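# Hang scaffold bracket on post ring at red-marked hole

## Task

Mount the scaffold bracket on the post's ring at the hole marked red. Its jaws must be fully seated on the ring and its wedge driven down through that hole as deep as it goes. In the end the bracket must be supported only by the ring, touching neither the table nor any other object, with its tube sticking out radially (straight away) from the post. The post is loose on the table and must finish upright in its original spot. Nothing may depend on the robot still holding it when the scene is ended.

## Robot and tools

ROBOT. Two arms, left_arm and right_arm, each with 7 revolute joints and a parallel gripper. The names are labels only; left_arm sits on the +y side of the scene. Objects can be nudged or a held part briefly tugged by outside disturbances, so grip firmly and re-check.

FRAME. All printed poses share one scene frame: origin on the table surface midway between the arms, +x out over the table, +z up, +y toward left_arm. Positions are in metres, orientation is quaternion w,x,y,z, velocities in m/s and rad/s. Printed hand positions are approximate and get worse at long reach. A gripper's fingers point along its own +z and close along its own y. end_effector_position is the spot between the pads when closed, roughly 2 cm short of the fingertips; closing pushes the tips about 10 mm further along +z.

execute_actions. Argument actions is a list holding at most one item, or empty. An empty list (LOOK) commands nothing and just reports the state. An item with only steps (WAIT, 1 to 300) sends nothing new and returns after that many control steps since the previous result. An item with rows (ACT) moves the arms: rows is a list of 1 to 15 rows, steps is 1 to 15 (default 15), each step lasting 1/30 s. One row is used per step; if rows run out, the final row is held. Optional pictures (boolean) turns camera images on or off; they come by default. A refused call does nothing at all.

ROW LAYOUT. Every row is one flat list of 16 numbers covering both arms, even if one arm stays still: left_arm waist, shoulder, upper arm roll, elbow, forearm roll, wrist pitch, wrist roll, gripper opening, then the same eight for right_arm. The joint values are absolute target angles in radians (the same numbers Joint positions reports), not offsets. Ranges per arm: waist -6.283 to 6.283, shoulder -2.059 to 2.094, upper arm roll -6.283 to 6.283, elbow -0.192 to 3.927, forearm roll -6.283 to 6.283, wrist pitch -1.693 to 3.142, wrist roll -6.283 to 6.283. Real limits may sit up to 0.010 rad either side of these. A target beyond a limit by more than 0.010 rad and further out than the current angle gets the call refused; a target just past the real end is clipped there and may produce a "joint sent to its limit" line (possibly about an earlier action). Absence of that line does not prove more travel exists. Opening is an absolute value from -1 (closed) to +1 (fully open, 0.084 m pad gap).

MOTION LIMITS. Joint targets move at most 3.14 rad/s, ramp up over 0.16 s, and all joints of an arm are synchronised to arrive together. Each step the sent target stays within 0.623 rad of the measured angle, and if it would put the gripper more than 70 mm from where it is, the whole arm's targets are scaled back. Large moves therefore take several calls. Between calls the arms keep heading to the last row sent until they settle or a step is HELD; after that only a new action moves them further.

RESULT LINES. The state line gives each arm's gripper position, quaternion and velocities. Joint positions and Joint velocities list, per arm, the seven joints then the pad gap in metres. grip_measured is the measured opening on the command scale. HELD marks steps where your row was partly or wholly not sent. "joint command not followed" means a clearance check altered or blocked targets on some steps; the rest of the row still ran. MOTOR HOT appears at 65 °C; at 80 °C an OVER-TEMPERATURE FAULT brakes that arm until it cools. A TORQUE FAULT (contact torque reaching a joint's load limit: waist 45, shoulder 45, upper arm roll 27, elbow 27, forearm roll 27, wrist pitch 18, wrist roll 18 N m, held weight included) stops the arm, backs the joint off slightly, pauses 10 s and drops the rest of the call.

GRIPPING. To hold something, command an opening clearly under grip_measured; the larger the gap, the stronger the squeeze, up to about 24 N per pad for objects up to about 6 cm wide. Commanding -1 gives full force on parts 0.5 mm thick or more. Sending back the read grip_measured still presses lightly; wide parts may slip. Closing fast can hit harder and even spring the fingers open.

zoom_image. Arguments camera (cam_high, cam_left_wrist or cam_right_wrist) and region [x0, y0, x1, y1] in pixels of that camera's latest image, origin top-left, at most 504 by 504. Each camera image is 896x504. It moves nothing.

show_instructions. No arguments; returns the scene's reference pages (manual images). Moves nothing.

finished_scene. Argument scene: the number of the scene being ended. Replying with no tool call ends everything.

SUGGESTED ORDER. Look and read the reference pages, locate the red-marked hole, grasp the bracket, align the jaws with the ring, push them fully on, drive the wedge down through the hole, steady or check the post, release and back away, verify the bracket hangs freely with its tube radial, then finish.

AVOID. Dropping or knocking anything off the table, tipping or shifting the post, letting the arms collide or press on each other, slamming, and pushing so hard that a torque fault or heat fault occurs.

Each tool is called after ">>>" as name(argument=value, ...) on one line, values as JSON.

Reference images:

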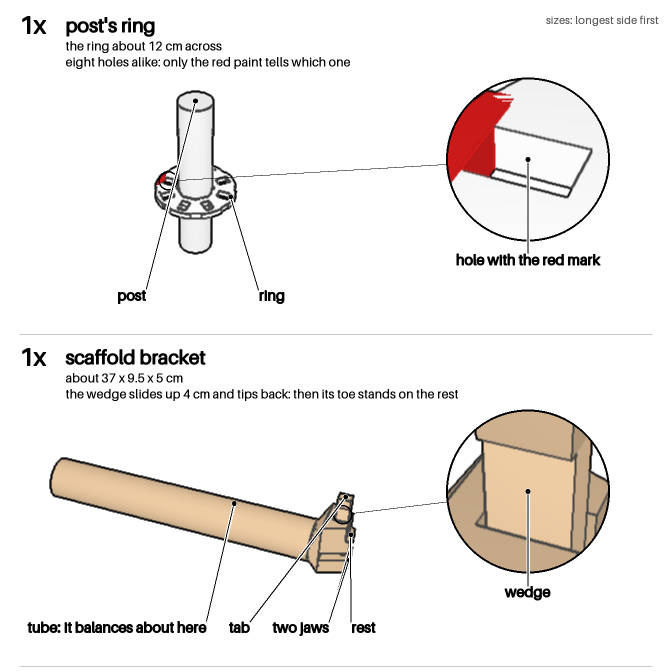

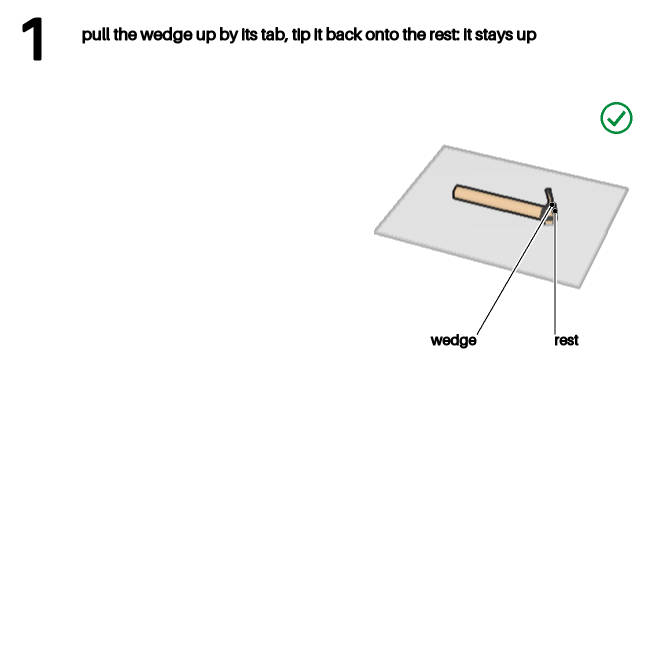

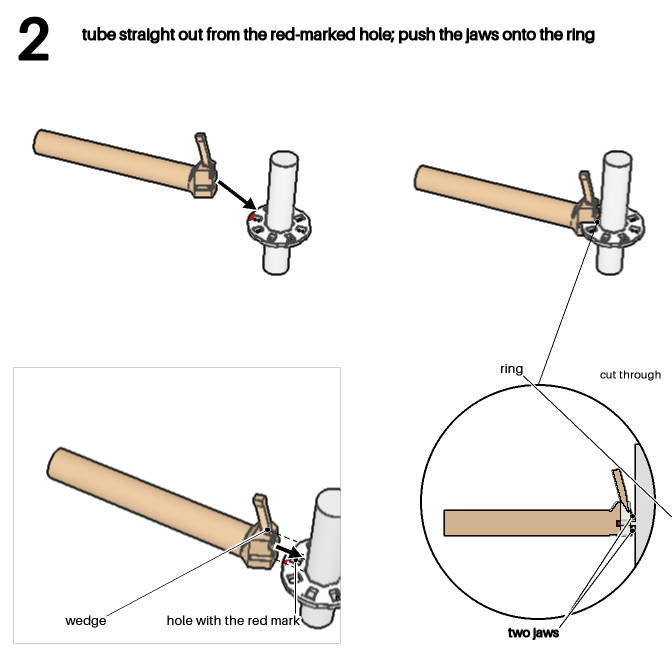

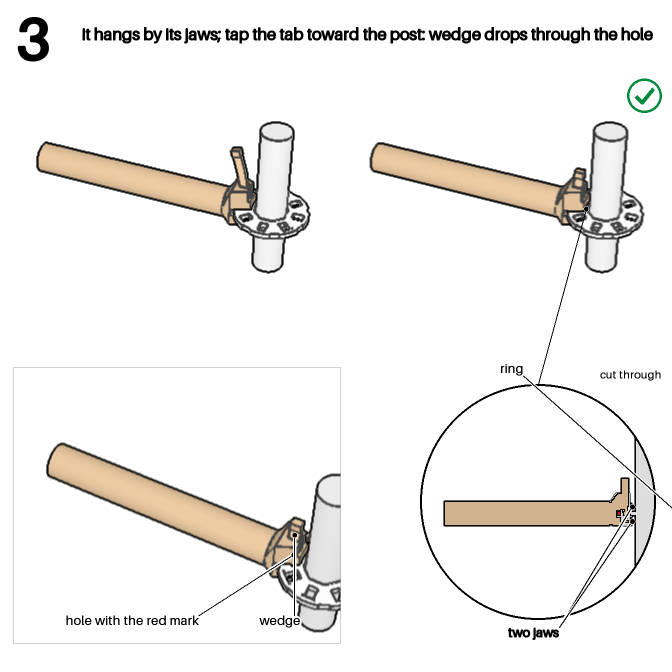

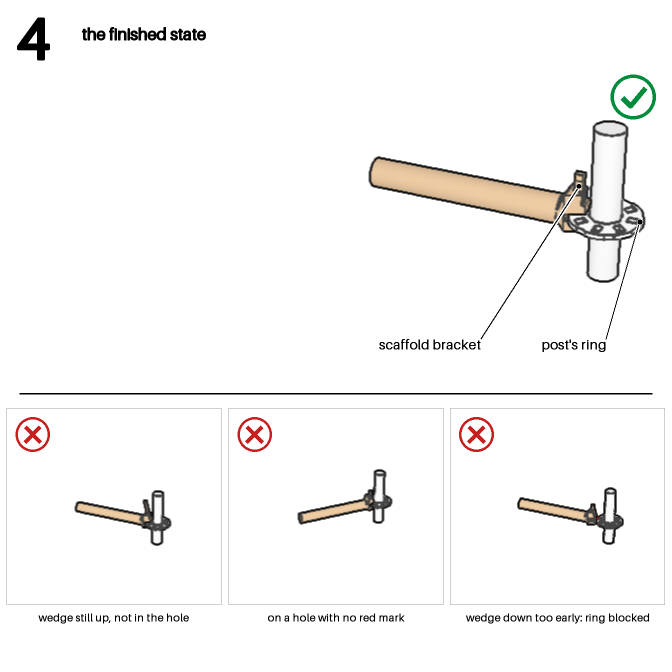

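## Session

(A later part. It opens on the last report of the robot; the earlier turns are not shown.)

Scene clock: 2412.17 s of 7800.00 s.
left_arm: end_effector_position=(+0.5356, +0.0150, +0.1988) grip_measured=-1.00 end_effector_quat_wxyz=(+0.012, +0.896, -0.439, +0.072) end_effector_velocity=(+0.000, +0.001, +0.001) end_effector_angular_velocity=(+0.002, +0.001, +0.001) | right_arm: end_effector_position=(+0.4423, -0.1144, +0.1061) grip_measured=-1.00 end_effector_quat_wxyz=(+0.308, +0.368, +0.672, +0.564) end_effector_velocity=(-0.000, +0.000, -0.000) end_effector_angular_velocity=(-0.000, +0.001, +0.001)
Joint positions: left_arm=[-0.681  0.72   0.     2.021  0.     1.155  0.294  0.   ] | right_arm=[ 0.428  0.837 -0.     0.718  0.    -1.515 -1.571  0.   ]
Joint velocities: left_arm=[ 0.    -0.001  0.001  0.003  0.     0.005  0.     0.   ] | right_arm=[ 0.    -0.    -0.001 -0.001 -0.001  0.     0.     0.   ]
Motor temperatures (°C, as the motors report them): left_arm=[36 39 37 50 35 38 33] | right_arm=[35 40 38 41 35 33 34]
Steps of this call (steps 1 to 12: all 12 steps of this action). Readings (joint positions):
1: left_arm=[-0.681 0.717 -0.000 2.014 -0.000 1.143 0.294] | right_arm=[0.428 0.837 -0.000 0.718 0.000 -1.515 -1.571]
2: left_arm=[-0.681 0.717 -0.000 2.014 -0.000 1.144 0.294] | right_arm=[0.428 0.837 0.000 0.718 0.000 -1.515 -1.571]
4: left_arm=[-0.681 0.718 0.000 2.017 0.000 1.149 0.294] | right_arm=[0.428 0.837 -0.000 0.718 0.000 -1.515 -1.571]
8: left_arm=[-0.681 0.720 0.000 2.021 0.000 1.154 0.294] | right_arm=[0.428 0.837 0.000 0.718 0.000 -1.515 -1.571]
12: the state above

>>> execute_actions(actions=[{"rows": [
[-0.6809,0.7170,0,2.0300,0,1.1620,0.2937,-1,0.428,0.8372,0,0.7183,0,-1.5152,-1.5708,-1],
[-0.6809,0.7140,0,2.0380,0,1.1720,0.2937,-1,0.428,0.8372,0,0.7183,0,-1.5152,-1.5708,-1],
[-0.6809,0.7060,0,2.0440,0,1.1840,0.2937,-1,0.428,0.8372,0,0.7183,0,-1.5152,-1.5708,-1],
[-0.6790,0.6920,0,2.0440,0,1.1980,0.2937,-1,0.428,0.8372,0,0.7183,0,-1.5152,-1.5708,-1],
[-0.6740,0.6700,0,2.0360,0,1.2120,0.2937,-1,0.428,0.8372,0,0.7183,0,-1.5152,-1.5708,-1],
[-0.6650,0.6400,0,2.0200,0,1.2260,0.2937,-1,0.428,0.8372,0,0.7183,0,-1.5152,-1.5708,-1],
[-0.6500,0.6030,0,1.9960,0,1.2400,0.2937,-1,0.428,0.8372,0,0.7183,0,-1.5152,-1.5708,-1],
[-0.6300,0.5620,0,1.9660,0,1.2520,0.2937,-1,0.428,0.8372,0,0.7183,0,-1.5152,-1.5708,-1],
[-0.6050,0.5200,0,1.9330,0,1.2620,0.2937,-1,0.428,0.8372,0,0.7183,0,-1.5152,-1.5708,-1],
[-0.5780,0.4800,0,1.9000,0,1.2700,0.2937,-1,0.428,0.8372,0,0.7183,0,-1.5152,-1.5708,-1],
[-0.5520,0.4450,0,1.8700,0,1.2750,0.2937,-1,0.428,0.8372,0,0.7183,0,-1.5152,-1.5708,-1],
[-0.5300,0.4170,0,1.8460,0,1.2790,0.2937,-1,0.428,0.8372,0,0.7183,0,-1.5152,-1.5708,-1],
[-0.5140,0.3970,0,1.8290,0,1.2820,0.2937,-1,0.428,0.8372,0,0.7183,0,-1.5152,-1.5708,-1],
[-0.5040,0.3850,0,1.8190,0,1.2840,0.2937,-1,0.428,0.8372,0,0.7183,0,-1.5152,-1.5708,-1],
[-0.5000,0.3800,0,1.8150,0,1.2850,0.2937,-1,0.428,0.8372,0,0.7183,0,-1.5152,-1.5708,-1]
], "steps": 15}], pictures=false)

>>> execute_actions(actions=[{"steps": 15}])

>>> zoom_image(camera="cam_high", region=[370, 120, 550, 330])

Scene clock: 2434.17 s of 7800.00 s.
left_arm: end_effector_position=(+0.5343, +0.1089, +0.2928) grip_measured=-1.00 end_effector_quat_wxyz=(+0.007, +0.920, -0.385, +0.078) end_effector_velocity=(-0.001, +0.431, +0.172) end_effector_angular_velocity=(+0.038, +0.059, +0.586) | right_arm: end_effector_position=(+0.4423, -0.1144, +0.1061) grip_measured=-1.00 end_effector_quat_wxyz=(+0.308, +0.368, +0.672, +0.564) end_effector_velocity=(-0.000, +0.000, +0.000) end_effector_angular_velocity=(+0.000, -0.000, +0.000)
Joint positions: left_arm=[-0.564  0.473  0.002  1.893  0.     1.264  0.294  0.   ] | right_arm=[ 0.428  0.837  0.     0.718 -0.    -1.515 -1.571  0.   ]
Joint velocities: left_arm=[ 0.574 -0.791  0.013 -0.684  0.     0.177  0.     0.   ] | right_arm=[ 0.001 -0.    -0.    -0.     0.001 -0.     0.001  0.   ]
Motor temperatures (°C, as the motors report them): left_arm=[36 40 37 50 35 38 33] | right_arm=[35 40 38 41 35 33 34]
Steps of this call (steps 1 to 15: the robot went on to your last target; steps 16 to 90: nothing new was sent; then 18.50 s passed at rest; steps 91 to 105: all 15 steps of this action). Readings (joint positions):
91: left_arm=[-0.681 0.718 -0.000 2.023 0.000 1.155 0.294] | right_arm=[0.428 0.837 0.000 0.718 0.000 -1.515 -1.571]
92: left_arm=[-0.681 0.718 -0.000 2.025 -0.000 1.157 0.294] | right_arm=[0.428 0.837 0.000 0.718 0.000 -1.515 -1.571]
94: left_arm=[-0.681 0.716 0.000 2.031 -0.000 1.168 0.294] | right_arm=[0.428 0.837 -0.000 0.718 -0.000 -1.515 -1.571]
98: left_arm=[-0.672 0.668 -0.002 2.026 -0.000 1.208 0.294] | right_arm=[0.428 0.837 -0.000 0.718 -0.000 -1.515 -1.571]
105: the state above

Scene clock: 2434.67 s of 7800.00 s.
left_arm: end_effector_position=(+0.5301, +0.1546, +0.3121) grip_measured=-1.00 end_effector_quat_wxyz=(+0.005, +0.931, -0.356, +0.074) end_effector_velocity=(+0.003, +0.009, +0.005) end_effector_angular_velocity=(-0.000, -0.009, +0.013) | right_arm: end_effector_position=(+0.4423, -0.1144, +0.1061) grip_measured=-1.00 end_effector_quat_wxyz=(+0.308, +0.368, +0.672, +0.564) end_effector_velocity=(+0.000, -0.000, +0.000) end_effector_angular_velocity=(+0.000, -0.000, -0.000)
Joint positions: left_arm=[-0.501  0.381 -0.     1.815 -0.     1.285  0.294  0.   ] | right_arm=[ 0.428  0.837  0.     0.718 -0.    -1.515 -1.571  0.   ]
Joint velocities: left_arm=[ 0.009 -0.01   0.006 -0.001  0.001  0.     0.001  0.   ] | right_arm=[ 0.    -0.001 -0.001 -0.    -0.     0.     0.     0.   ]
Motor temperatures (°C, as the motors report them): left_arm=[36 40 37 50 35 38 33] | right_arm=[35 40 38 41 35 33 34]
Steps of this call (steps 1 to 15: the robot went on to your last target). Readings (joint positions):
1: left_arm=[-0.545 0.447 0.002 1.871 0.000 1.270 0.294] | right_arm=[0.428 0.837 0.000 0.718 0.000 -1.515 -1.571]
2: left_arm=[-0.529 0.424 0.003 1.852 0.000 1.275 0.294] | right_arm=[0.428 0.837 0.000 0.718 -0.000 -1.515 -1.571]
4: left_arm=[-0.509 0.397 0.006 1.834 0.001 1.280 0.294] | right_arm=[0.428 0.837 0.000 0.718 -0.000 -1.515 -1.571]
8: left_arm=[-0.504 0.385 -0.001 1.818 -0.000 1.284 0.294] | right_arm=[0.428 0.837 0.000 0.718 -0.000 -1.515 -1.571]
15: the state above

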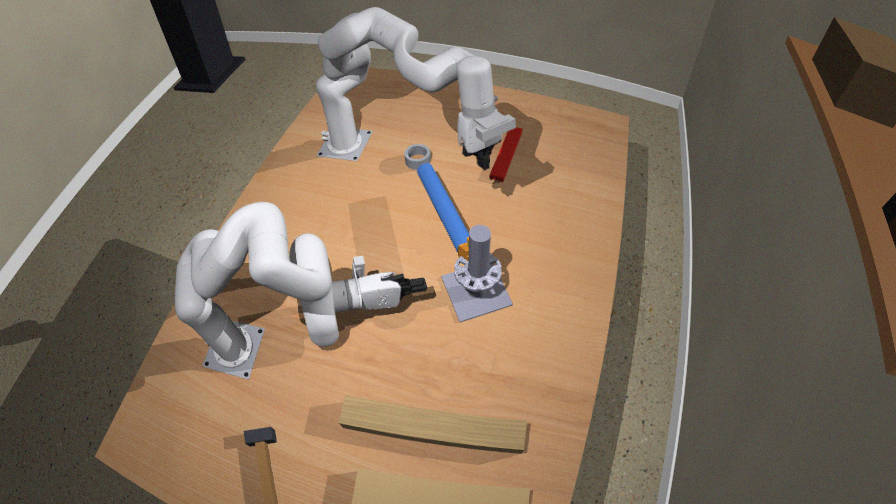

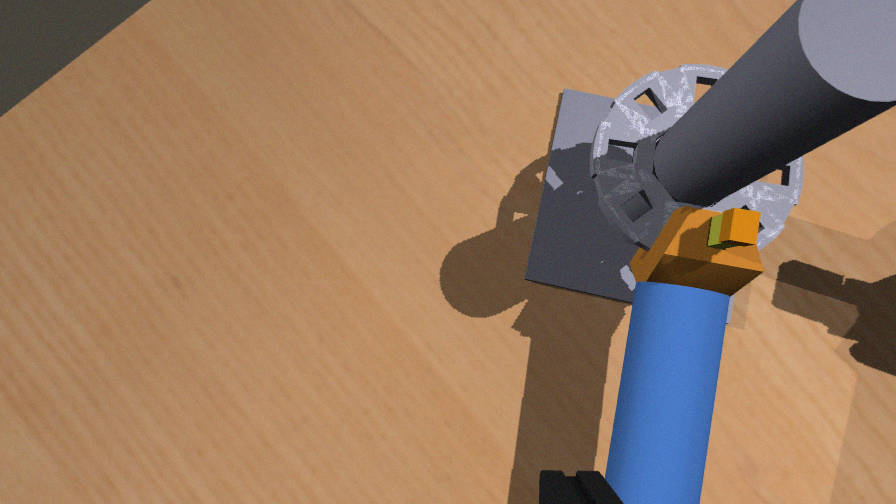

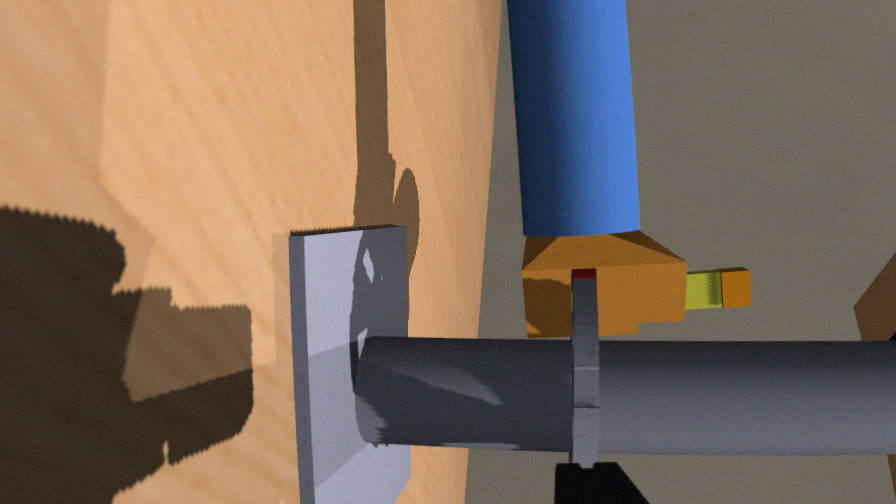

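Region (370, 120, 550, 330) of cam_high's 896x504 image, scaled by 2.400, with more detail than that image has; it fills the left 432 columns of this view, and the rest is white.

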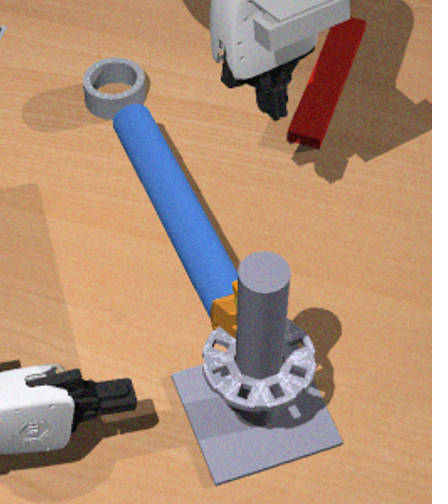

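>>> finished_scene(scene=1)

The scene is finished: the task was done.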